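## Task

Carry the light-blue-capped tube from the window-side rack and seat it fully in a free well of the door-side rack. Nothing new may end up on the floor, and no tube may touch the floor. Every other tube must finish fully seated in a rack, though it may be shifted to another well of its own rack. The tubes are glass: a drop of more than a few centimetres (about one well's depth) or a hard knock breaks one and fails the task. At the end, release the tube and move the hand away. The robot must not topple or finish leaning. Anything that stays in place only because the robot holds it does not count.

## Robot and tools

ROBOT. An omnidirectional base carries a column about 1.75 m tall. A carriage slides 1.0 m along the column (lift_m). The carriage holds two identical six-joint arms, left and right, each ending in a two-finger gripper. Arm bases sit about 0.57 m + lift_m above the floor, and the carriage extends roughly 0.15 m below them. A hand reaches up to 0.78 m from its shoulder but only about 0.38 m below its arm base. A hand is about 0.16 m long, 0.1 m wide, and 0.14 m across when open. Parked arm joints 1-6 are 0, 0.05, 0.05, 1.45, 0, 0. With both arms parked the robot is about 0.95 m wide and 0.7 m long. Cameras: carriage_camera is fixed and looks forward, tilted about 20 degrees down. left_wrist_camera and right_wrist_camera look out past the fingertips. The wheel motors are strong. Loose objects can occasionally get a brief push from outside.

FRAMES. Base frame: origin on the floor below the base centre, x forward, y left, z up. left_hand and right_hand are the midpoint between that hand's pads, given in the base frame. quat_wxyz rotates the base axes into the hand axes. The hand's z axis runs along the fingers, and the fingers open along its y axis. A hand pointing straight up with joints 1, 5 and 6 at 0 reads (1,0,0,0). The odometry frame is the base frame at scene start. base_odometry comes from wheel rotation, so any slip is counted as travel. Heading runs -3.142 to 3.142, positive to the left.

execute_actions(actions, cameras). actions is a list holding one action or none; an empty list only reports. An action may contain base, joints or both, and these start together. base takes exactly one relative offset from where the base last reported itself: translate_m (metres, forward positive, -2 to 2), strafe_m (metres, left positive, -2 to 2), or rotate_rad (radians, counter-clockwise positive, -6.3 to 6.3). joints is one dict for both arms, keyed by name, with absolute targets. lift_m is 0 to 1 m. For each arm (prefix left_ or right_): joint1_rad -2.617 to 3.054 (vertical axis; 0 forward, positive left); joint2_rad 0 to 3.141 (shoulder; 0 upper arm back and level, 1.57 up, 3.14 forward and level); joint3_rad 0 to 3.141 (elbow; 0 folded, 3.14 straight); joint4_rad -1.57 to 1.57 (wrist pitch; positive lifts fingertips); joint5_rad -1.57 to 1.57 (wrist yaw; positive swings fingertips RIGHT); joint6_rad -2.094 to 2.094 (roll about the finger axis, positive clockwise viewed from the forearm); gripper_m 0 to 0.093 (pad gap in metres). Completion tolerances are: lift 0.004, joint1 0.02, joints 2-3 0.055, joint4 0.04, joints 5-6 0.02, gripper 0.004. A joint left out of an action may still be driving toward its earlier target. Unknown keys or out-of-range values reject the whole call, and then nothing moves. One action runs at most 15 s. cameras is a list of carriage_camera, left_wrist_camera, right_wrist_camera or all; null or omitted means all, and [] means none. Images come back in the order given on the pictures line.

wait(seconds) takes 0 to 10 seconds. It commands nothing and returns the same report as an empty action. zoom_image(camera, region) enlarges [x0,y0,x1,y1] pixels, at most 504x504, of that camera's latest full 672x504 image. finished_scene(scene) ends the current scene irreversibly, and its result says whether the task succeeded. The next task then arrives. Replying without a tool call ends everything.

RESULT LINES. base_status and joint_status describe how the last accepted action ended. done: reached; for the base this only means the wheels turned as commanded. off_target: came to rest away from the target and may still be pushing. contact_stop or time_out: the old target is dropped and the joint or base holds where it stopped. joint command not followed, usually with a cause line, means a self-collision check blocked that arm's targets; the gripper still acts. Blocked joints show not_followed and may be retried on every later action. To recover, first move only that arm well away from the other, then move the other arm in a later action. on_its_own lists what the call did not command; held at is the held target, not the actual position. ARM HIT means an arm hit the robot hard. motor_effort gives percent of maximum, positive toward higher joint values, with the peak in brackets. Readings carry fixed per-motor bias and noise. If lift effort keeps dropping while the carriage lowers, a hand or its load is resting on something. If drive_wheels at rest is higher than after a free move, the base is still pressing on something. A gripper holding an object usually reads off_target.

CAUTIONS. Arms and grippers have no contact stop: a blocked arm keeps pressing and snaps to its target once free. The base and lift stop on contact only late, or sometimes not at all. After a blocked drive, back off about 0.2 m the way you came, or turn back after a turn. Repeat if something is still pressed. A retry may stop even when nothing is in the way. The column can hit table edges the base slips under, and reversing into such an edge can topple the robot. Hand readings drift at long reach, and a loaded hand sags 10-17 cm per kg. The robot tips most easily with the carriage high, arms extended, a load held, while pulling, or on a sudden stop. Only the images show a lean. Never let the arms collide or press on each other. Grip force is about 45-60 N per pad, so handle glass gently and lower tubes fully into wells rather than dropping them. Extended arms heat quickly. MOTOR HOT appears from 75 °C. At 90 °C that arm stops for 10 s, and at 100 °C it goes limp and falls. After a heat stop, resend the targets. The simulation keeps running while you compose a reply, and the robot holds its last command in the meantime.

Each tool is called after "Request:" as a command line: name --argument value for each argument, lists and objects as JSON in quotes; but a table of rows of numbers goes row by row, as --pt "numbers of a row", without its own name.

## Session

Request:
execute_actions --actions '[]' --cameras '["carriage_camera"]'

Scene clock: 0.00 s.
base_odometry: x=+0.000 y=+0.000 heading=+0.000 (m, m, rad; odometry frame)
base_status: not commanded
joint_positions: lift_m=+0.301 left_joint1_rad=-0.001 left_joint2_rad=+0.039 left_joint3_rad=+0.033 left_joint4_rad=+1.441 left_joint5_rad=+0.032 left_joint6_rad=+0.049 left_gripper_m=+0.094 right_joint1_rad=-0.029 right_joint2_rad=+0.052 right_joint3_rad=+0.053 right_joint4_rad=+1.471 right_joint5_rad=-0.034 right_joint6_rad=+0.040 right_gripper_m=+0.094
joint_status: not commanded
motor_effort: lift_m=+22 drive_wheels=+0 (%)
left_hand: x=+0.3143 y=+0.3417 z=+1.2733 quat_wxyz=(+0.997, +0.017, +0.067, +0.023) (m; base frame)
right_hand: x=+0.3055 y=-0.3421 z=+1.2794 quat_wxyz=(+0.999, -0.015, +0.050, +0.006) (m; base frame)
pictures: carriage_camera
Images, in order (width x height): carriage_camera 672x504.

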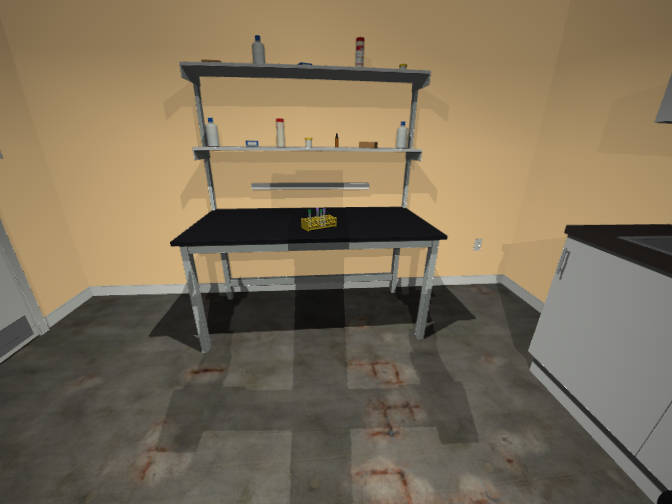

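This is the door table (same layout). Turn around.

Request:
execute_actions --actions '[{"base":{"rotate_rad":3.14},"joints":{"lift_m":0.58,"right_joint1_rad":0,"right_joint2_rad":1.6,"right_joint3_rad":1.2,"right_joint4_rad":-1.17,"right_joint5_rad":0,"right_joint6_rad":0.78,"right_gripper_m":0.03}}]' --cameras '["carriage_camera"]'

Scene clock: 4.47 s.
base_odometry: x=+0.000 y=+0.000 heading=+3.139 (m, m, rad; odometry frame)
base_status: done
joint_positions: lift_m=+0.580 left_joint1_rad=-0.001 left_joint2_rad=+0.039 left_joint3_rad=+0.033 left_joint4_rad=+1.436 left_joint5_rad=+0.032 left_joint6_rad=+0.049 left_gripper_m=+0.094 right_joint1_rad=-0.007 right_joint2_rad=+1.596 right_joint3_rad=+1.185 right_joint4_rad=-1.159 right_joint5_rad=+0.000 right_joint6_rad=+0.771 right_gripper_m=+0.030
joint_status: all done
motor_effort: lift_m=+23(28) drive_wheels=+11(23) (%)
left_hand: x=+0.3157 y=+0.3417 z=+1.5522 quat_wxyz=(+0.997, +0.018, +0.070, +0.023) (m; base frame)
right_hand: x=+0.5550 y=-0.3490 z=+1.2153 quat_wxyz=(+0.000, +0.379, +0.925, +0.000) (m; base frame)
pictures: carriage_camera
Images, in order (width x height): carriage_camera 672x504.

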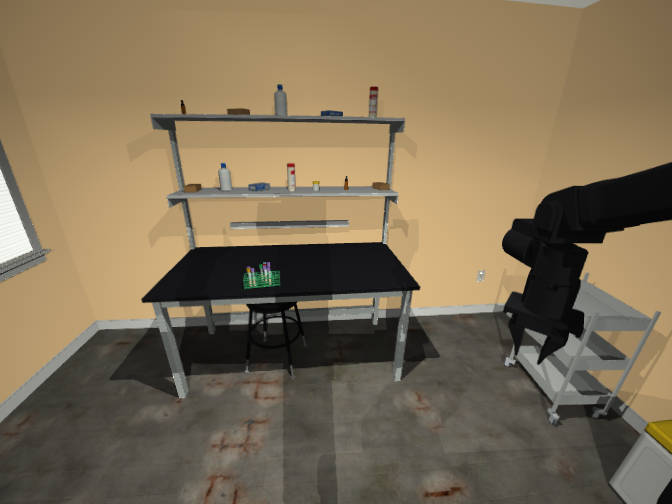

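Request:
execute_actions --actions '[{"base":{"strafe_m":0.7}}]' --cameras '[]'

Request:
execute_actions --actions '[{"base":{"translate_m":0.68},"joints":{"lift_m":0.5}}]' --cameras '["carriage_camera","right_wrist_camera"]'

Scene clock: 8.40 s.
base_odometry: x=+0.000 y=-0.700 heading=+3.141 (m, m, rad; odometry frame)
base_status: done
joint_positions: lift_m=+0.580 left_joint1_rad=-0.001 left_joint2_rad=+0.039 left_joint3_rad=+0.033 left_joint4_rad=+1.437 left_joint5_rad=+0.032 left_joint6_rad=+0.049 left_gripper_m=+0.094 right_joint1_rad=-0.004 right_joint2_rad=+1.596 right_joint3_rad=+1.185 right_joint4_rad=-1.163 right_joint5_rad=+0.000 right_joint6_rad=+0.771 right_gripper_m=+0.030
joint_status: not commanded
motor_effort: lift_m=+22(23) drive_wheels=-12(27) (%)
left_hand: x=+0.3155 y=+0.3417 z=+1.5522 quat_wxyz=(+0.997, +0.018, +0.070, +0.023) (m; base frame)
right_hand: x=+0.5540 y=-0.3481 z=+1.2153 quat_wxyz=(-0.001, +0.378, +0.926, -0.001) (m; base frame)
pictures: none
No camera images: the call's "cameras" was empty. Leave "cameras" out to get every camera's image.

Scene clock: 11.97 s.
base_odometry: x=-0.680 y=-0.701 heading=-3.141 (m, m, rad; odometry frame)
base_status: done
joint_positions: lift_m=+0.500 left_joint1_rad=-0.001 left_joint2_rad=+0.039 left_joint3_rad=+0.033 left_joint4_rad=+1.440 left_joint5_rad=+0.032 left_joint6_rad=+0.049 left_gripper_m=+0.094 right_joint1_rad=-0.002 right_joint2_rad=+1.594 right_joint3_rad=+1.190 right_joint4_rad=-1.168 right_joint5_rad=+0.000 right_joint6_rad=+0.771 right_gripper_m=+0.030
joint_status: all done
motor_effort: lift_m=+21(21) drive_wheels=-10(19) (%)
left_hand: x=+0.3145 y=+0.3417 z=+1.4726 quat_wxyz=(+0.997, +0.017, +0.068, +0.023) (m; base frame)
right_hand: x=+0.5542 y=-0.3477 z=+1.1372 quat_wxyz=(-0.001, +0.377, +0.926, +0.000) (m; base frame)
pictures: carriage_camera, right_wrist_camera
Images, in order (width x height): carriage_camera 672x504, right_wrist_camera 672x504.

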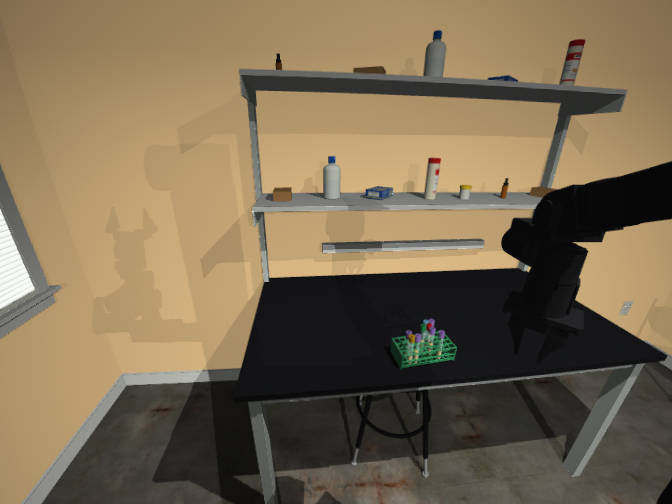

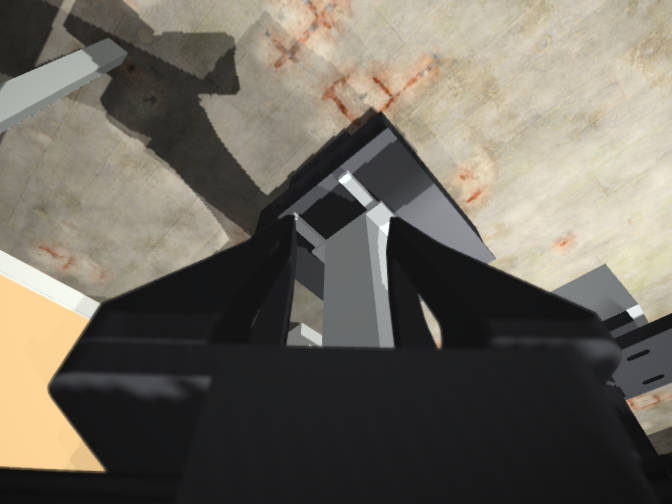

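Request:
execute_actions --actions '[{"base":{"strafe_m":0.1}}]' --cameras '[]'

Request:
execute_actions --actions '[{"base":{"translate_m":0.16}}]' --cameras '["carriage_camera","right_wrist_camera"]'

Request:
zoom_image --camera "carriage_camera" --region '[420,310,600,445]'

Scene clock: 13.90 s.
base_odometry: x=-0.680 y=-0.801 heading=-3.141 (m, m, rad; odometry frame)
base_status: done
joint_positions: lift_m=+0.500 left_joint1_rad=-0.001 left_joint2_rad=+0.039 left_joint3_rad=+0.033 left_joint4_rad=+1.440 left_joint5_rad=+0.032 left_joint6_rad=+0.049 left_gripper_m=+0.094 right_joint1_rad=-0.002 right_joint2_rad=+1.594 right_joint3_rad=+1.190 right_joint4_rad=-1.168 right_joint5_rad=+0.000 right_joint6_rad=+0.771 right_gripper_m=+0.030
joint_status: not commanded
motor_effort: lift_m=+21(21) drive_wheels=+2(16) (%)
left_hand: x=+0.3146 y=+0.3417 z=+1.4725 quat_wxyz=(+0.997, +0.017, +0.068, +0.023) (m; base frame)
right_hand: x=+0.5544 y=-0.3477 z=+1.1372 quat_wxyz=(+0.000, +0.377, +0.926, +0.000) (m; base frame)
pictures: none
No camera images: the call's "cameras" was empty. Leave "cameras" out to get every camera's image.

Scene clock: 15.87 s.
base_odometry: x=-0.840 y=-0.802 heading=-3.140 (m, m, rad; odometry frame)
base_status: done
joint_positions: lift_m=+0.500 left_joint1_rad=-0.001 left_joint2_rad=+0.039 left_joint3_rad=+0.033 left_joint4_rad=+1.440 left_joint5_rad=+0.032 left_joint6_rad=+0.049 left_gripper_m=+0.094 right_joint1_rad=-0.002 right_joint2_rad=+1.594 right_joint3_rad=+1.190 right_joint4_rad=-1.168 right_joint5_rad=+0.000 right_joint6_rad=+0.771 right_gripper_m=+0.030
joint_status: not commanded
motor_effort: lift_m=+21(21) drive_wheels=-8(16) (%)
left_hand: x=+0.3145 y=+0.3417 z=+1.4726 quat_wxyz=(+0.997, +0.017, +0.068, +0.023) (m; base frame)
right_hand: x=+0.5543 y=-0.3477 z=+1.1372 quat_wxyz=(-0.001, +0.377, +0.926, +0.000) (m; base frame)
pictures: carriage_camera, right_wrist_camera
Images, in order (width x height): carriage_camera 672x504, right_wrist_camera 672x504.

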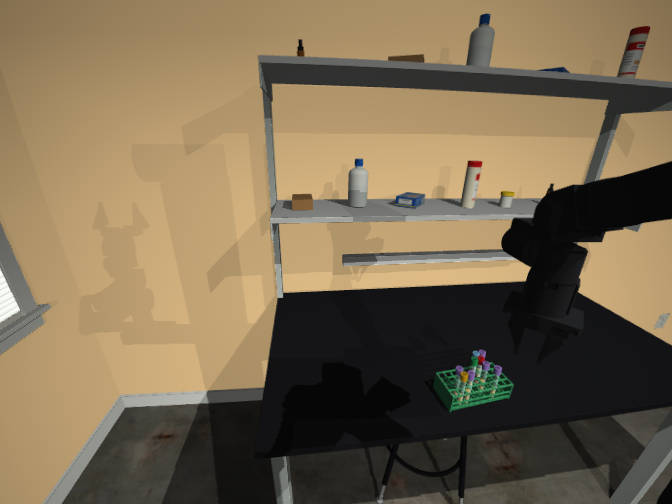

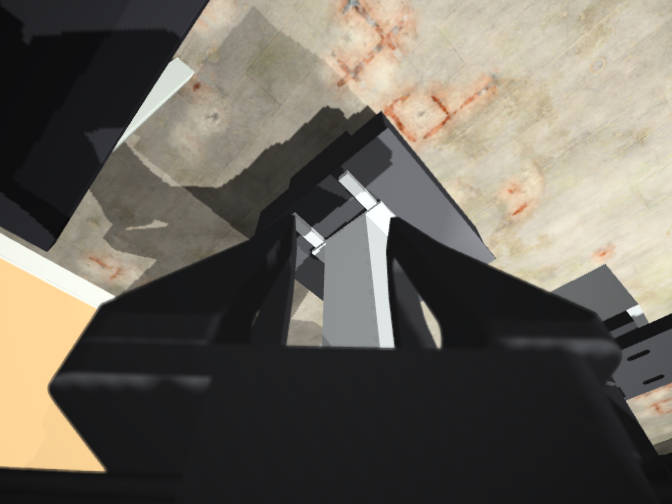

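Region (420, 310, 600, 445) of carriage_camera's 672x504 image, scaled by 2.800, with more detail than that image has; it fills the top 378 rows of this view, and the rest is white.

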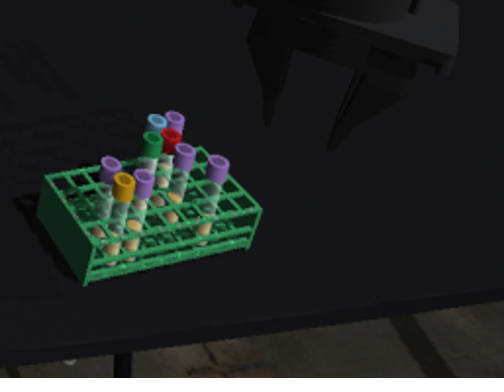

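Request:
execute_actions --actions '[{"base":{"strafe_m":0.11}}]' --cameras '[]'

Request:
execute_actions --actions '[{"base":{"translate_m":0.1}}]' --cameras '["carriage_camera","right_wrist_camera"]'

Scene clock: 17.70 s.
base_odometry: x=-0.841 y=-0.912 heading=-3.141 (m, m, rad; odometry frame)
base_status: done
joint_positions: lift_m=+0.500 left_joint1_rad=-0.001 left_joint2_rad=+0.039 left_joint3_rad=+0.033 left_joint4_rad=+1.440 left_joint5_rad=+0.032 left_joint6_rad=+0.049 left_gripper_m=+0.094 right_joint1_rad=-0.002 right_joint2_rad=+1.594 right_joint3_rad=+1.190 right_joint4_rad=-1.168 right_joint5_rad=+0.000 right_joint6_rad=+0.771 right_gripper_m=+0.030
joint_status: not commanded
motor_effort: lift_m=+21(21) drive_wheels=-5(15) (%)
left_hand: x=+0.3145 y=+0.3417 z=+1.4726 quat_wxyz=(+0.997, +0.017, +0.068, +0.023) (m; base frame)
right_hand: x=+0.5543 y=-0.3477 z=+1.1372 quat_wxyz=(-0.001, +0.377, +0.926, +0.000) (m; base frame)
pictures: none
No camera images: the call's "cameras" was empty. Leave "cameras" out to get every camera's image.

Scene clock: 19.33 s.
base_odometry: x=-0.941 y=-0.912 heading=-3.140 (m, m, rad; odometry frame)
base_status: done
joint_positions: lift_m=+0.500 left_joint1_rad=-0.001 left_joint2_rad=+0.039 left_joint3_rad=+0.033 left_joint4_rad=+1.440 left_joint5_rad=+0.032 left_joint6_rad=+0.049 left_gripper_m=+0.094 right_joint1_rad=-0.002 right_joint2_rad=+1.594 right_joint3_rad=+1.190 right_joint4_rad=-1.168 right_joint5_rad=+0.000 right_joint6_rad=+0.771 right_gripper_m=+0.030
joint_status: not commanded
motor_effort: lift_m=+21(21) drive_wheels=-9(15) (%)
left_hand: x=+0.3145 y=+0.3417 z=+1.4726 quat_wxyz=(+0.997, +0.017, +0.068, +0.023) (m; base frame)
right_hand: x=+0.5542 y=-0.3477 z=+1.1372 quat_wxyz=(-0.001, +0.377, +0.926, +0.000) (m; base frame)
pictures: carriage_camera, right_wrist_camera
Images, in order (width x height): carriage_camera 672x504, right_wrist_camera 672x504.

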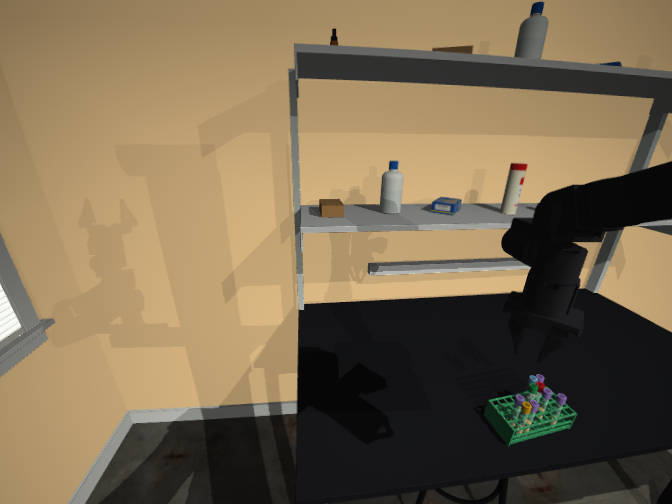

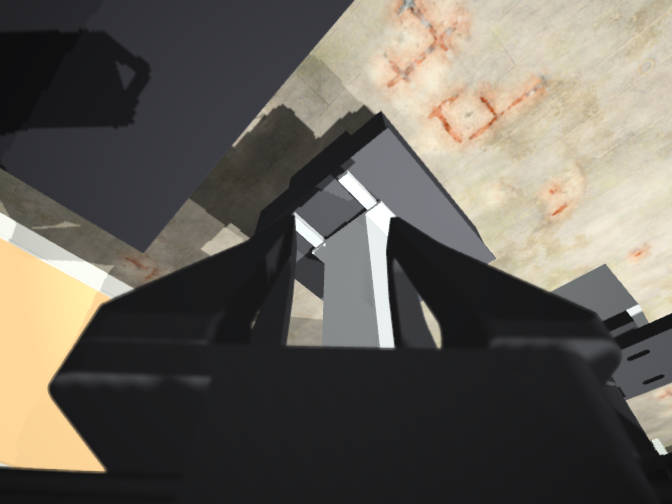

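Request:
execute_actions --actions '[{"base":{"translate_m":0.1},"joints":{"lift_m":0.46}}]' --cameras '["carriage_camera","right_wrist_camera"]'

Scene clock: 21.70 s.
base_odometry: x=-1.041 y=-0.913 heading=-3.139 (m, m, rad; odometry frame)
base_status: done
joint_positions: lift_m=+0.460 left_joint1_rad=-0.001 left_joint2_rad=+0.039 left_joint3_rad=+0.033 left_joint4_rad=+1.440 left_joint5_rad=+0.032 left_joint6_rad=+0.049 left_gripper_m=+0.094 right_joint1_rad=-0.002 right_joint2_rad=+1.596 right_joint3_rad=+1.190 right_joint4_rad=-1.168 right_joint5_rad=+0.000 right_joint6_rad=+0.771 right_gripper_m=+0.030
joint_status: all done
motor_effort: lift_m=+22(22) drive_wheels=-8(18) (%)
left_hand: x=+0.3145 y=+0.3417 z=+1.4325 quat_wxyz=(+0.997, +0.017, +0.068, +0.023) (m; base frame)
right_hand: x=+0.5542 y=-0.3477 z=+1.0965 quat_wxyz=(-0.002, +0.377, +0.926, -0.001) (m; base frame)
pictures: carriage_camera, right_wrist_camera
Images, in order (width x height): carriage_camera 672x504, right_wrist_camera 672x504.

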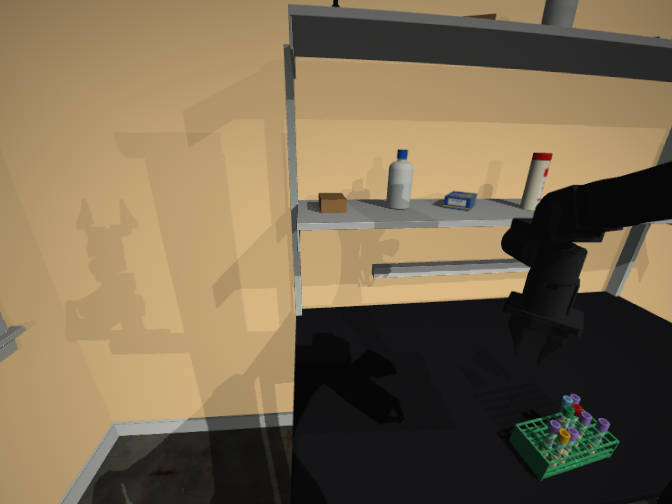

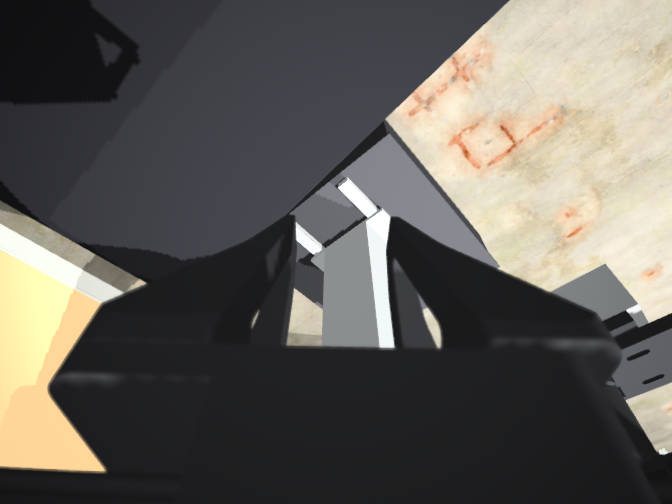

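Request:
execute_actions --actions '[{"base":{"strafe_m":-0.11},"joints":{"lift_m":0.42}}]' --cameras '["carriage_camera","right_wrist_camera"]'

Scene clock: 23.73 s.
base_odometry: x=-1.042 y=-0.803 heading=-3.138 (m, m, rad; odometry frame)
base_status: done
joint_positions: lift_m=+0.420 left_joint1_rad=-0.001 left_joint2_rad=+0.039 left_joint3_rad=+0.033 left_joint4_rad=+1.441 left_joint5_rad=+0.032 left_joint6_rad=+0.049 left_gripper_m=+0.094 right_joint1_rad=-0.001 right_joint2_rad=+1.598 right_joint3_rad=+1.190 right_joint4_rad=-1.169 right_joint5_rad=+0.000 right_joint6_rad=+0.771 right_gripper_m=+0.030
joint_status: all done
motor_effort: lift_m=+22(22) drive_wheels=-5(17) (%)
left_hand: x=+0.3143 y=+0.3417 z=+1.3925 quat_wxyz=(+0.997, +0.017, +0.067, +0.023) (m; base frame)
right_hand: x=+0.5540 y=-0.3474 z=+1.0562 quat_wxyz=(-0.003, +0.377, +0.926, -0.001) (m; base frame)
pictures: carriage_camera, right_wrist_camera
Images, in order (width x height): carriage_camera 672x504, right_wrist_camera 672x504.

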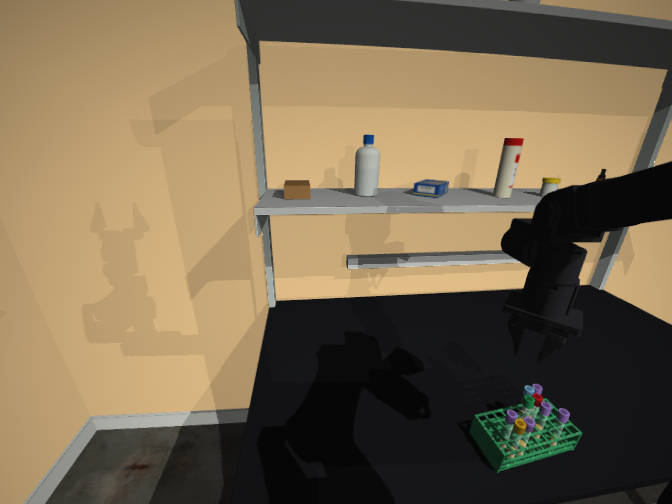

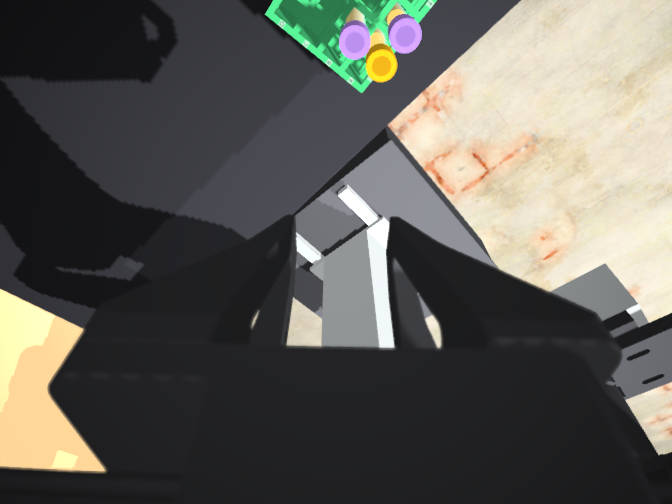

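Request:
execute_actions --actions '[{"base":{"strafe_m":-0.04},"joints":{"lift_m":0.46,"right_joint2_rad":1.9,"right_joint3_rad":1.2,"right_joint4_rad":-0.87}}]' --cameras '["carriage_camera","right_wrist_camera"]'

Scene clock: 25.23 s.
base_odometry: x=-1.042 y=-0.763 heading=-3.138 (m, m, rad; odometry frame)
base_status: done
joint_positions: lift_m=+0.460 left_joint1_rad=-0.001 left_joint2_rad=+0.039 left_joint3_rad=+0.033 left_joint4_rad=+1.440 left_joint5_rad=+0.031 left_joint6_rad=+0.049 left_gripper_m=+0.094 right_joint1_rad=-0.001 right_joint2_rad=+1.904 right_joint3_rad=+1.194 right_joint4_rad=-0.871 right_joint5_rad=+0.000 right_joint6_rad=+0.771 right_gripper_m=+0.030
joint_status: all done
motor_effort: lift_m=+22(28) drive_wheels=+2(13) (%)
left_hand: x=+0.3147 y=+0.3417 z=+1.4324 quat_wxyz=(+0.997, +0.017, +0.068, +0.023) (m; base frame)
right_hand: x=+0.6084 y=-0.3475 z=+1.0096 quat_wxyz=(-0.005, +0.377, +0.926, -0.002) (m; base frame)
pictures: carriage_camera, right_wrist_camera
Images, in order (width x height): carriage_camera 672x504, right_wrist_camera 672x504.

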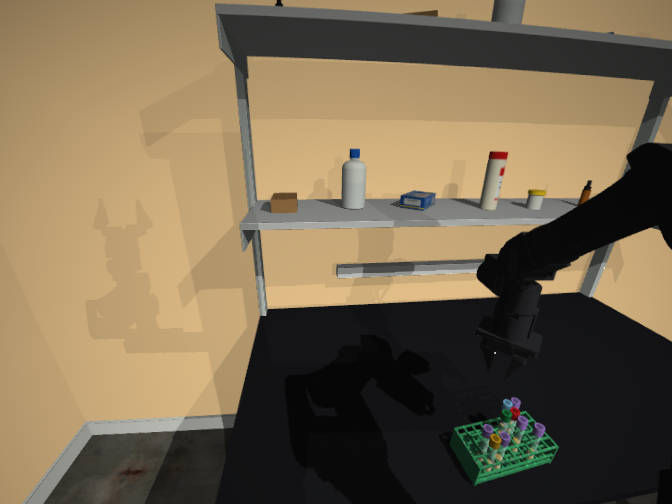

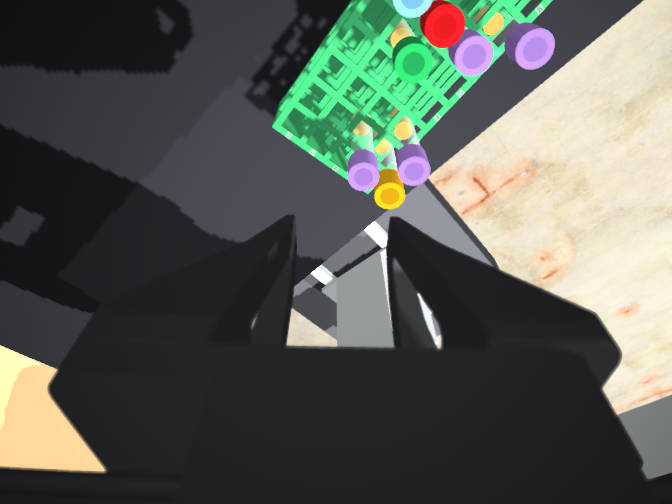

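Request:
execute_actions --actions '[{"base":{"strafe_m":-0.078}}]' --cameras '[]'

Request:
execute_actions --actions '[{"base":{"translate_m":0.028},"joints":{"lift_m":0.425}}]' --cameras '["carriage_camera","right_wrist_camera"]'

Scene clock: 26.97 s.
base_odometry: x=-1.043 y=-0.685 heading=-3.137 (m, m, rad; odometry frame)
base_status: done
joint_positions: lift_m=+0.460 left_joint1_rad=-0.001 left_joint2_rad=+0.039 left_joint3_rad=+0.033 left_joint4_rad=+1.440 left_joint5_rad=+0.031 left_joint6_rad=+0.049 left_gripper_m=+0.094 right_joint1_rad=-0.001 right_joint2_rad=+1.904 right_joint3_rad=+1.194 right_joint4_rad=-0.870 right_joint5_rad=+0.000 right_joint6_rad=+0.771 right_gripper_m=+0.030
joint_status: not commanded
motor_effort: lift_m=+22(22) drive_wheels=+3(14) (%)
left_hand: x=+0.3146 y=+0.3417 z=+1.4324 quat_wxyz=(+0.997, +0.017, +0.068, +0.023) (m; base frame)
right_hand: x=+0.6085 y=-0.3475 z=+1.0096 quat_wxyz=(-0.004, +0.377, +0.926, -0.002) (m; base frame)
pictures: none
No camera images: the call's "cameras" was empty. Leave "cameras" out to get every camera's image.

Scene clock: 27.93 s.
base_odometry: x=-1.071 y=-0.685 heading=-3.138 (m, m, rad; odometry frame)
base_status: done
joint_positions: lift_m=+0.425 left_joint1_rad=-0.001 left_joint2_rad=+0.039 left_joint3_rad=+0.033 left_joint4_rad=+1.442 left_joint5_rad=+0.031 left_joint6_rad=+0.049 left_gripper_m=+0.094 right_joint1_rad=-0.001 right_joint2_rad=+1.897 right_joint3_rad=+1.194 right_joint4_rad=-0.869 right_joint5_rad=+0.000 right_joint6_rad=+0.771 right_gripper_m=+0.030
joint_status: all done
motor_effort: lift_m=+21(21) drive_wheels=-11(11) (%)
left_hand: x=+0.3142 y=+0.3417 z=+1.3976 quat_wxyz=(+0.997, +0.017, +0.067, +0.023) (m; base frame)
right_hand: x=+0.6095 y=-0.3475 z=+0.9767 quat_wxyz=(-0.001, +0.377, +0.926, +0.000) (m; base frame)
pictures: carriage_camera, right_wrist_camera
Images, in order (width x height): carriage_camera 672x504, right_wrist_camera 672x504.

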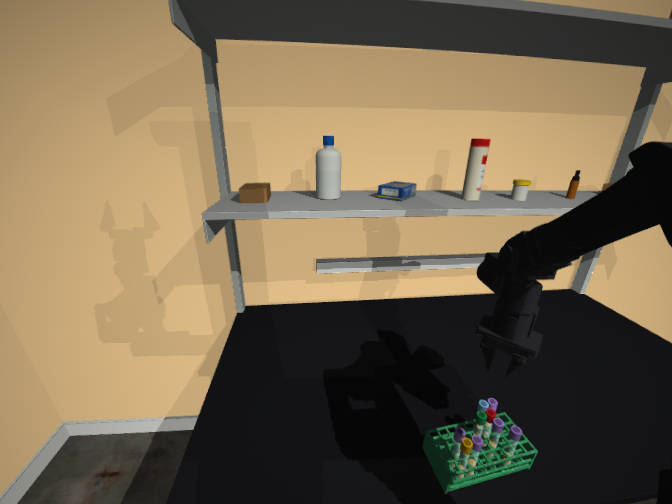

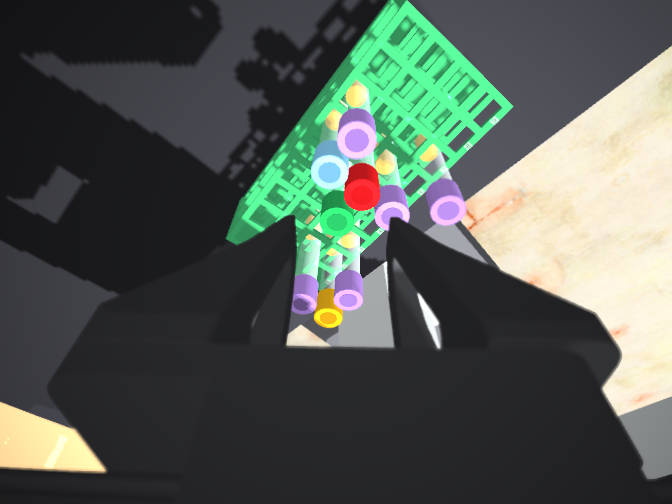

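Request:
execute_actions --actions '[{"joints":{"lift_m":0.375}}]' --cameras '["carriage_camera","right_wrist_camera"]'

Scene clock: 28.93 s.
base_odometry: x=-1.071 y=-0.685 heading=-3.138 (m, m, rad; odometry frame)
base_status: not commanded
joint_positions: lift_m=+0.375 left_joint1_rad=-0.001 left_joint2_rad=+0.039 left_joint3_rad=+0.033 left_joint4_rad=+1.442 left_joint5_rad=+0.031 left_joint6_rad=+0.049 left_gripper_m=+0.094 right_joint1_rad=-0.001 right_joint2_rad=+1.897 right_joint3_rad=+1.194 right_joint4_rad=-0.869 right_joint5_rad=+0.000 right_joint6_rad=+0.771 right_gripper_m=+0.030
joint_status: all done
motor_effort: lift_m=+21(21) drive_wheels=+9(9) (%)
left_hand: x=+0.3142 y=+0.3417 z=+1.3476 quat_wxyz=(+0.997, +0.017, +0.067, +0.023) (m; base frame)
right_hand: x=+0.6095 y=-0.3475 z=+0.9267 quat_wxyz=(-0.001, +0.377, +0.926, +0.000) (m; base frame)
pictures: carriage_camera, right_wrist_camera
Images, in order (width x height): carriage_camera 672x504, right_wrist_camera 672x504.

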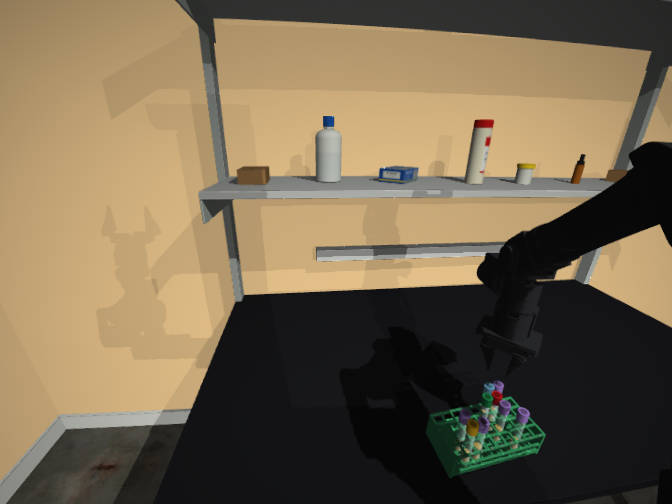

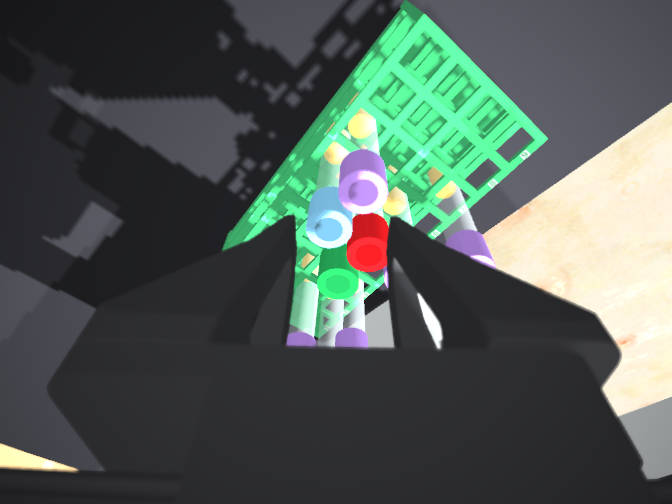

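Request:
execute_actions --actions '[{"joints":{"lift_m":0.39,"right_joint2_rad":2.0,"right_joint4_rad":-0.77,"right_joint6_rad":0.57,"right_gripper_m":0.036}}]' --cameras '["right_wrist_camera"]'

Scene clock: 30.10 s.
base_odometry: x=-1.071 y=-0.685 heading=-3.138 (m, m, rad; odometry frame)
base_status: not commanded
joint_positions: lift_m=+0.390 left_joint1_rad=-0.001 left_joint2_rad=+0.039 left_joint3_rad=+0.033 left_joint4_rad=+1.441 left_joint5_rad=+0.031 left_joint6_rad=+0.049 left_gripper_m=+0.094 right_joint1_rad=-0.001 right_joint2_rad=+1.995 right_joint3_rad=+1.194 right_joint4_rad=-0.770 right_joint5_rad=+0.000 right_joint6_rad=+0.578 right_gripper_m=+0.036
joint_status: all done
motor_effort: lift_m=+23(28) drive_wheels=+9(9) (%)
left_hand: x=+0.3143 y=+0.3417 z=+1.3624 quat_wxyz=(+0.997, +0.017, +0.067, +0.023) (m; base frame)
right_hand: x=+0.6218 y=-0.3475 z=+0.9107 quat_wxyz=(+0.000, +0.286, +0.958, +0.000) (m; base frame)
pictures: right_wrist_camera
Images, in order (width x height): right_wrist_camera 672x504.

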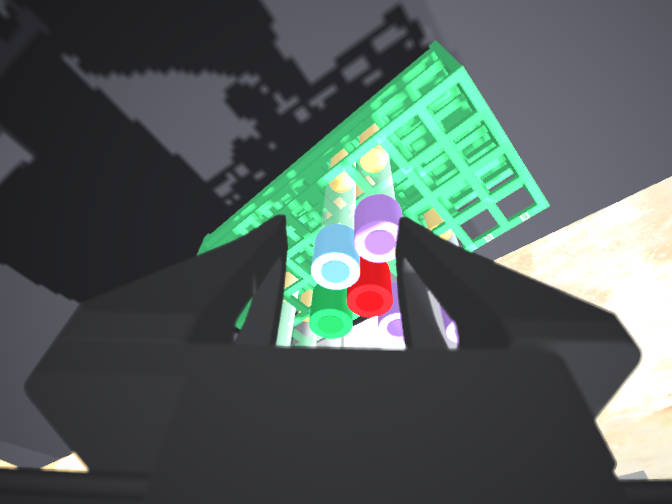

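Request:
execute_actions --actions '[{"base":{"translate_m":-0.01},"joints":{"right_gripper_m":0.03}}]' --cameras '[]'

Request:
execute_actions --actions '[{"joints":{"lift_m":0.375}}]' --cameras '["right_wrist_camera"]'

Scene clock: 31.27 s.
base_odometry: x=-1.061 y=-0.685 heading=-3.137 (m, m, rad; odometry frame)
base_status: done
joint_positions: lift_m=+0.390 left_joint1_rad=-0.001 left_joint2_rad=+0.039 left_joint3_rad=+0.033 left_joint4_rad=+1.441 left_joint5_rad=+0.031 left_joint6_rad=+0.049 left_gripper_m=+0.094 right_joint1_rad=-0.001 right_joint2_rad=+1.995 right_joint3_rad=+1.194 right_joint4_rad=-0.770 right_joint5_rad=+0.000 right_joint6_rad=+0.578 right_gripper_m=+0.030
joint_status: all done
motor_effort: lift_m=+23(23) drive_wheels=-9(17) (%)
left_hand: x=+0.3143 y=+0.3417 z=+1.3624 quat_wxyz=(+0.997, +0.017, +0.067, +0.023) (m; base frame)
right_hand: x=+0.6219 y=-0.3474 z=+0.9107 quat_wxyz=(+0.000, +0.286, +0.958, +0.000) (m; base frame)
pictures: none
No camera images: the call's "cameras" was empty. Leave "cameras" out to get every camera's image.

Scene clock: 31.87 s.
base_odometry: x=-1.061 y=-0.685 heading=-3.137 (m, m, rad; odometry frame)
base_status: not commanded
joint_positions: lift_m=+0.375 left_joint1_rad=-0.001 left_joint2_rad=+0.039 left_joint3_rad=+0.033 left_joint4_rad=+1.441 left_joint5_rad=+0.031 left_joint6_rad=+0.049 left_gripper_m=+0.094 right_joint1_rad=-0.001 right_joint2_rad=+1.984 right_joint3_rad=+1.197 right_joint4_rad=-0.778 right_joint5_rad=+0.007 right_joint6_rad=+0.578 right_gripper_m=+0.030
joint_status: all done
motor_effort: lift_m=+20(21) drive_wheels=-9(10) (%)
left_hand: x=+0.3144 y=+0.3417 z=+1.3477 quat_wxyz=(+0.997, +0.017, +0.067, +0.023) (m; base frame)
right_hand: x=+0.6223 y=-0.3487 z=+0.8999 quat_wxyz=(+0.004, +0.286, +0.958, -0.003) (m; base frame)
pictures: right_wrist_camera
Images, in order (width x height): right_wrist_camera 672x504.

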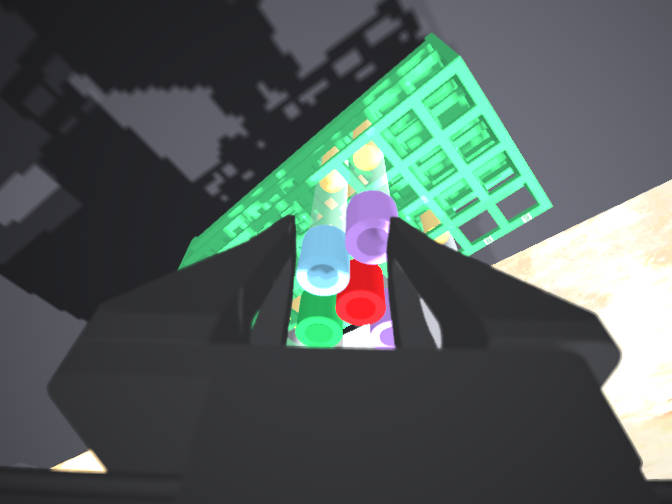

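Request:
execute_actions --actions '[{"joints":{"lift_m":0.39}}]' --cameras '[]'

Request:
execute_actions --actions '[{"base":{"strafe_m":0.008}}]' --cameras '[]'

Request:
execute_actions --actions '[{"joints":{"lift_m":0.372}}]' --cameras '["right_wrist_camera"]'

Scene clock: 32.90 s.
base_odometry: x=-1.061 y=-0.685 heading=-3.137 (m, m, rad; odometry frame)
base_status: not commanded
joint_positions: lift_m=+0.390 left_joint1_rad=-0.001 left_joint2_rad=+0.039 left_joint3_rad=+0.033 left_joint4_rad=+1.441 left_joint5_rad=+0.031 left_joint6_rad=+0.049 left_gripper_m=+0.094 right_joint1_rad=-0.001 right_joint2_rad=+1.991 right_joint3_rad=+1.197 right_joint4_rad=-0.772 right_joint5_rad=+0.007 right_joint6_rad=+0.578 right_gripper_m=+0.030
joint_status: all done
motor_effort: lift_m=+23(28) drive_wheels=-9(9) (%)
left_hand: x=+0.3144 y=+0.3417 z=+1.3624 quat_wxyz=(+0.997, +0.017, +0.067, +0.023) (m; base frame)
right_hand: x=+0.6229 y=-0.3486 z=+0.9125 quat_wxyz=(+0.003, +0.286, +0.958, -0.003) (m; base frame)
pictures: none
No camera images: the call's "cameras" was empty. Leave "cameras" out to get every camera's image.

Scene clock: 33.90 s.
base_odometry: x=-1.061 y=-0.693 heading=-3.138 (m, m, rad; odometry frame)
base_status: done
joint_positions: lift_m=+0.390 left_joint1_rad=-0.001 left_joint2_rad=+0.039 left_joint3_rad=+0.033 left_joint4_rad=+1.441 left_joint5_rad=+0.031 left_joint6_rad=+0.049 left_gripper_m=+0.094 right_joint1_rad=-0.001 right_joint2_rad=+1.991 right_joint3_rad=+1.197 right_joint4_rad=-0.772 right_joint5_rad=+0.005 right_joint6_rad=+0.578 right_gripper_m=+0.030
joint_status: not commanded
motor_effort: lift_m=+23(23) drive_wheels=+9(15) (%)
left_hand: x=+0.3143 y=+0.3417 z=+1.3624 quat_wxyz=(+0.997, +0.017, +0.067, +0.023) (m; base frame)
right_hand: x=+0.6229 y=-0.3484 z=+0.9125 quat_wxyz=(+0.003, +0.286, +0.958, -0.002) (m; base frame)
pictures: none
No camera images: the call's "cameras" was empty. Leave "cameras" out to get every camera's image.

Scene clock: 34.47 s.
base_odometry: x=-1.061 y=-0.693 heading=-3.138 (m, m, rad; odometry frame)
base_status: not commanded
joint_positions: lift_m=+0.372 left_joint1_rad=-0.001 left_joint2_rad=+0.039 left_joint3_rad=+0.033 left_joint4_rad=+1.441 left_joint5_rad=+0.031 left_joint6_rad=+0.049 left_gripper_m=+0.094 right_joint1_rad=-0.001 right_joint2_rad=+1.979 right_joint3_rad=+1.201 right_joint4_rad=-0.777 right_joint5_rad=+0.009 right_joint6_rad=+0.578 right_gripper_m=+0.030
joint_status: all done
motor_effort: lift_m=+20(21) drive_wheels=+9(12) (%)
left_hand: x=+0.3144 y=+0.3417 z=+1.3447 quat_wxyz=(+0.997, +0.017, +0.067, +0.023) (m; base frame)
right_hand: x=+0.6251 y=-0.3490 z=+0.8998 quat_wxyz=(+0.009, +0.285, +0.958, -0.002) (m; base frame)
pictures: right_wrist_camera
Images, in order (width x height): right_wrist_camera 672x504.

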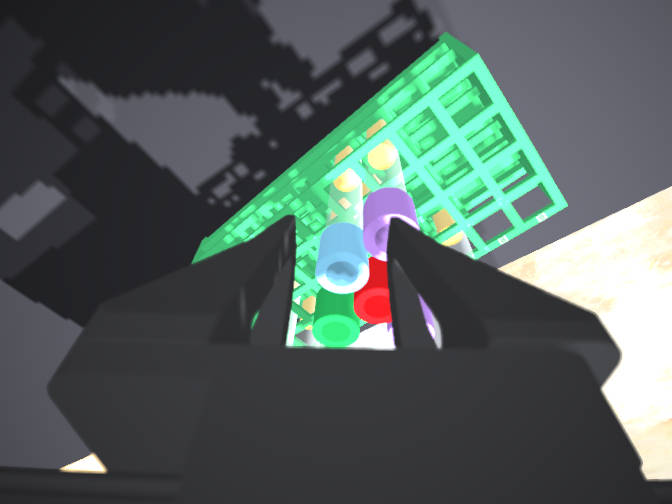

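Request:
execute_actions --actions '[{"joints":{"lift_m":0.39,"right_gripper_m":0.024}}]' --cameras '[]'

Request:
execute_actions --actions '[{"joints":{"lift_m":0.372}}]' --cameras '["right_wrist_camera"]'

Scene clock: 35.27 s.
base_odometry: x=-1.061 y=-0.693 heading=-3.138 (m, m, rad; odometry frame)
base_status: not commanded
joint_positions: lift_m=+0.390 left_joint1_rad=-0.001 left_joint2_rad=+0.039 left_joint3_rad=+0.033 left_joint4_rad=+1.440 left_joint5_rad=+0.031 left_joint6_rad=+0.049 left_gripper_m=+0.094 right_joint1_rad=-0.001 right_joint2_rad=+1.991 right_joint3_rad=+1.201 right_joint4_rad=-0.772 right_joint5_rad=+0.007 right_joint6_rad=+0.578 right_gripper_m=+0.024
joint_status: all done
motor_effort: lift_m=+22(27) drive_wheels=+10(10) (%)
left_hand: x=+0.3145 y=+0.3417 z=+1.3624 quat_wxyz=(+0.997, +0.017, +0.068, +0.023) (m; base frame)
right_hand: x=+0.6247 y=-0.3487 z=+0.9136 quat_wxyz=(+0.006, +0.285, +0.958, -0.002) (m; base frame)
pictures: none
No camera images: the call's "cameras" was empty. Leave "cameras" out to get every camera's image.

Scene clock: 35.87 s.
base_odometry: x=-1.061 y=-0.693 heading=-3.138 (m, m, rad; odometry frame)
base_status: not commanded
joint_positions: lift_m=+0.372 left_joint1_rad=-0.001 left_joint2_rad=+0.039 left_joint3_rad=+0.033 left_joint4_rad=+1.440 left_joint5_rad=+0.031 left_joint6_rad=+0.049 left_gripper_m=+0.094 right_joint1_rad=-0.001 right_joint2_rad=+1.981 right_joint3_rad=+1.204 right_joint4_rad=-0.767 right_joint5_rad=+0.008 right_joint6_rad=+0.578 right_gripper_m=+0.024
joint_status: all done
motor_effort: lift_m=+20(21) drive_wheels=+9(14) (%)
left_hand: x=+0.3145 y=+0.3417 z=+1.3446 quat_wxyz=(+0.997, +0.017, +0.068, +0.023) (m; base frame)
right_hand: x=+0.6282 y=-0.3488 z=+0.8998 quat_wxyz=(+0.014, +0.285, +0.958, +0.000) (m; base frame)
pictures: right_wrist_camera
Images, in order (width x height): right_wrist_camera 672x504.

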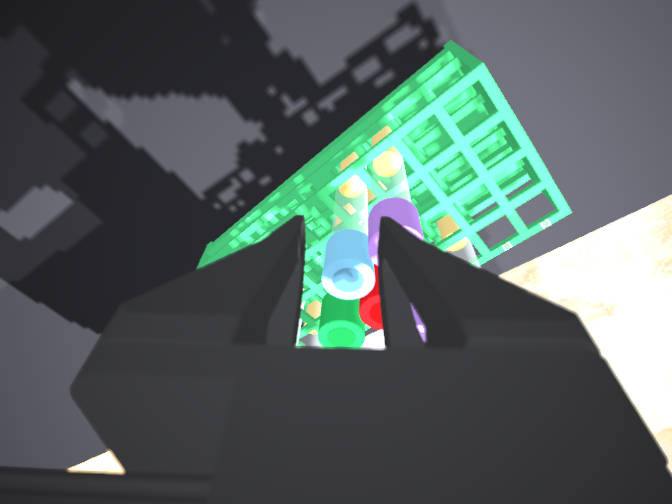

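Request:
execute_actions --actions '[{"joints":{"lift_m":0.40}}]'

Scene clock: 37.23 s.
base_odometry: x=-1.061 y=-0.693 heading=-3.138 (m, m, rad; odometry frame)
base_status: not commanded
joint_positions: lift_m=+0.400 left_joint1_rad=-0.001 left_joint2_rad=+0.039 left_joint3_rad=+0.033 left_joint4_rad=+1.440 left_joint5_rad=+0.031 left_joint6_rad=+0.049 left_gripper_m=+0.094 right_joint1_rad=-0.001 right_joint2_rad=+1.991 right_joint3_rad=+1.204 right_joint4_rad=-0.767 right_joint5_rad=+0.007 right_joint6_rad=+0.578 right_gripper_m=+0.024
joint_status: all done
motor_effort: lift_m=+22(27) drive_wheels=+10(10) (%)
left_hand: x=+0.3146 y=+0.3417 z=+1.3724 quat_wxyz=(+0.997, +0.017, +0.068, +0.023) (m; base frame)
right_hand: x=+0.6268 y=-0.3486 z=+0.9240 quat_wxyz=(+0.009, +0.285, +0.958, -0.001) (m; base frame)
pictures: carriage_camera, left_wrist_camera, right_wrist_camera
Images, in order (width x height): carriage_camera 672x504, left_wrist_camera 672x504, right_wrist_camera 672x504.

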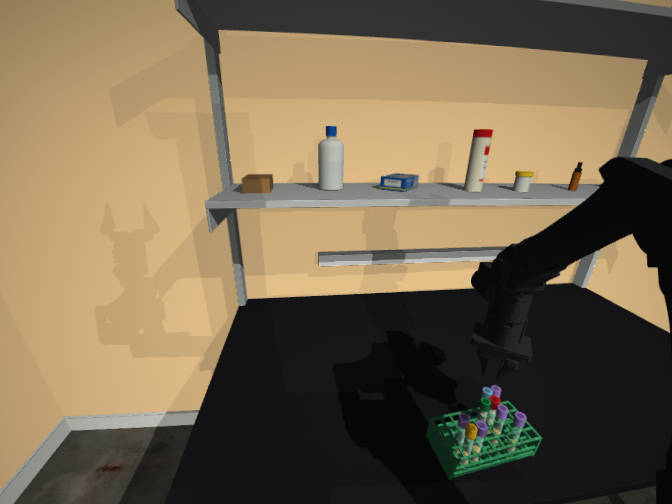

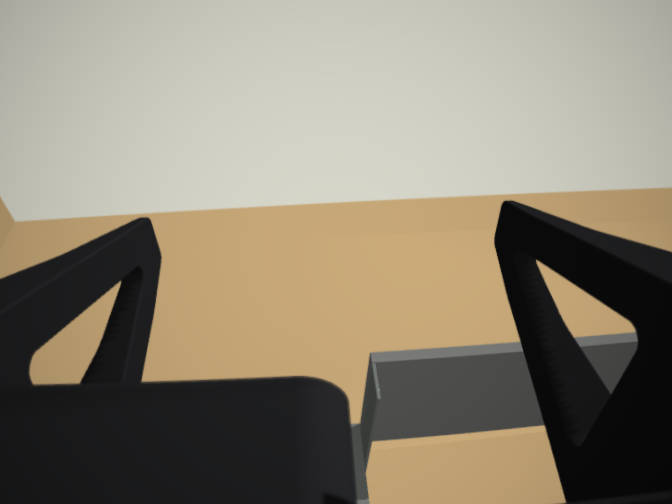

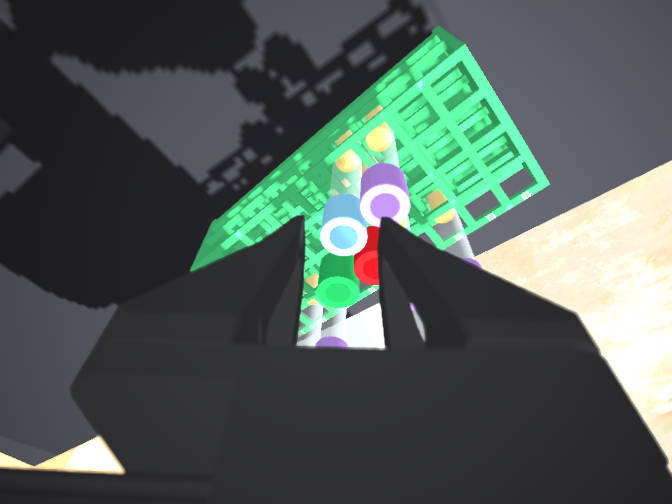

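Request:
execute_actions --actions '[{"joints":{"right_joint6_rad":-0.48,"right_gripper_m":0.028}}]' --cameras '["right_wrist_camera"]'

Scene clock: 39.70 s.
base_odometry: x=-1.061 y=-0.693 heading=-3.138 (m, m, rad; odometry frame)
base_status: not commanded
joint_positions: lift_m=+0.400 left_joint1_rad=-0.001 left_joint2_rad=+0.039 left_joint3_rad=+0.033 left_joint4_rad=+1.440 left_joint5_rad=+0.031 left_joint6_rad=+0.049 left_gripper_m=+0.094 right_joint1_rad=-0.001 right_joint2_rad=+1.991 right_joint3_rad=+1.204 right_joint4_rad=-0.767 right_joint5_rad=+0.007 right_joint6_rad=-0.471 right_gripper_m=+0.028
joint_status: all done
motor_effort: lift_m=+22(22) drive_wheels=+10(10) (%)
left_hand: x=+0.3146 y=+0.3417 z=+1.3724 quat_wxyz=(+0.997, +0.017, +0.068, +0.023) (m; base frame)
right_hand: x=+0.6268 y=-0.3486 z=+0.9240 quat_wxyz=(+0.007, -0.233, +0.972, -0.005) (m; base frame)
pictures: right_wrist_camera
Images, in order (width x height): right_wrist_camera 672x504.

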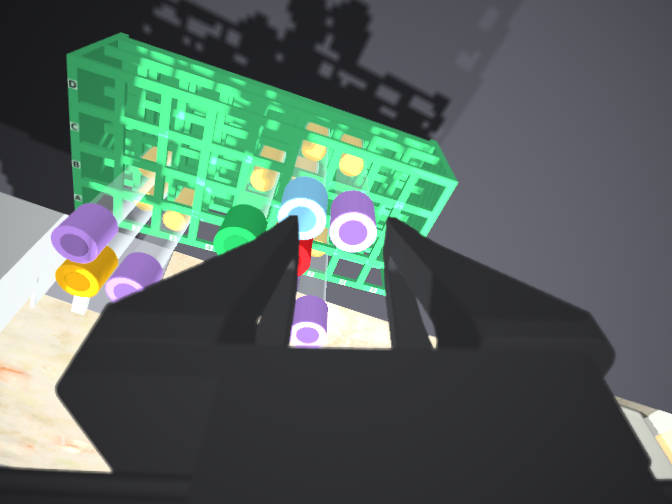

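Request:
execute_actions --actions '[{"joints":{"right_joint6_rad":-1.79,"right_gripper_m":0.030}}]' --cameras '["right_wrist_camera"]'

Scene clock: 41.60 s.
base_odometry: x=-1.061 y=-0.693 heading=-3.138 (m, m, rad; odometry frame)
base_status: not commanded
joint_positions: lift_m=+0.400 left_joint1_rad=-0.001 left_joint2_rad=+0.039 left_joint3_rad=+0.033 left_joint4_rad=+1.440 left_joint5_rad=+0.031 left_joint6_rad=+0.049 left_gripper_m=+0.094 right_joint1_rad=-0.001 right_joint2_rad=+1.991 right_joint3_rad=+1.204 right_joint4_rad=-0.767 right_joint5_rad=+0.007 right_joint6_rad=-1.781 right_gripper_m=+0.030
joint_status: all done
motor_effort: lift_m=+22(22) drive_wheels=+10(10) (%)
left_hand: x=+0.3146 y=+0.3417 z=+1.3724 quat_wxyz=(+0.997, +0.017, +0.068, +0.023) (m; base frame)
right_hand: x=+0.6268 y=-0.3486 z=+0.9240 quat_wxyz=(+0.003, -0.777, +0.629, -0.008) (m; base frame)
pictures: right_wrist_camera
Images, in order (width x height): right_wrist_camera 672x504.

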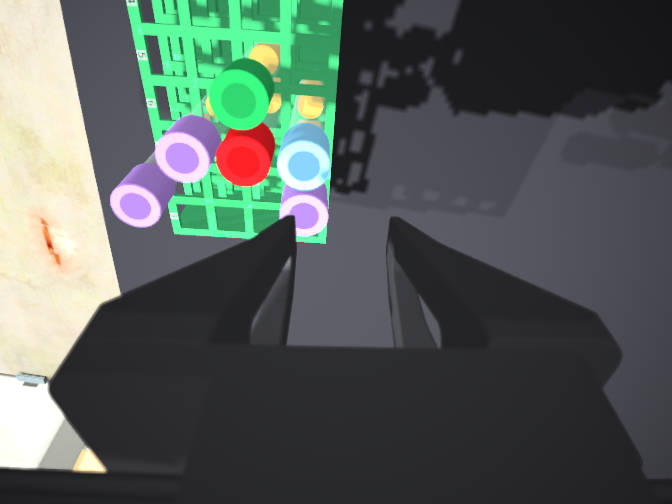

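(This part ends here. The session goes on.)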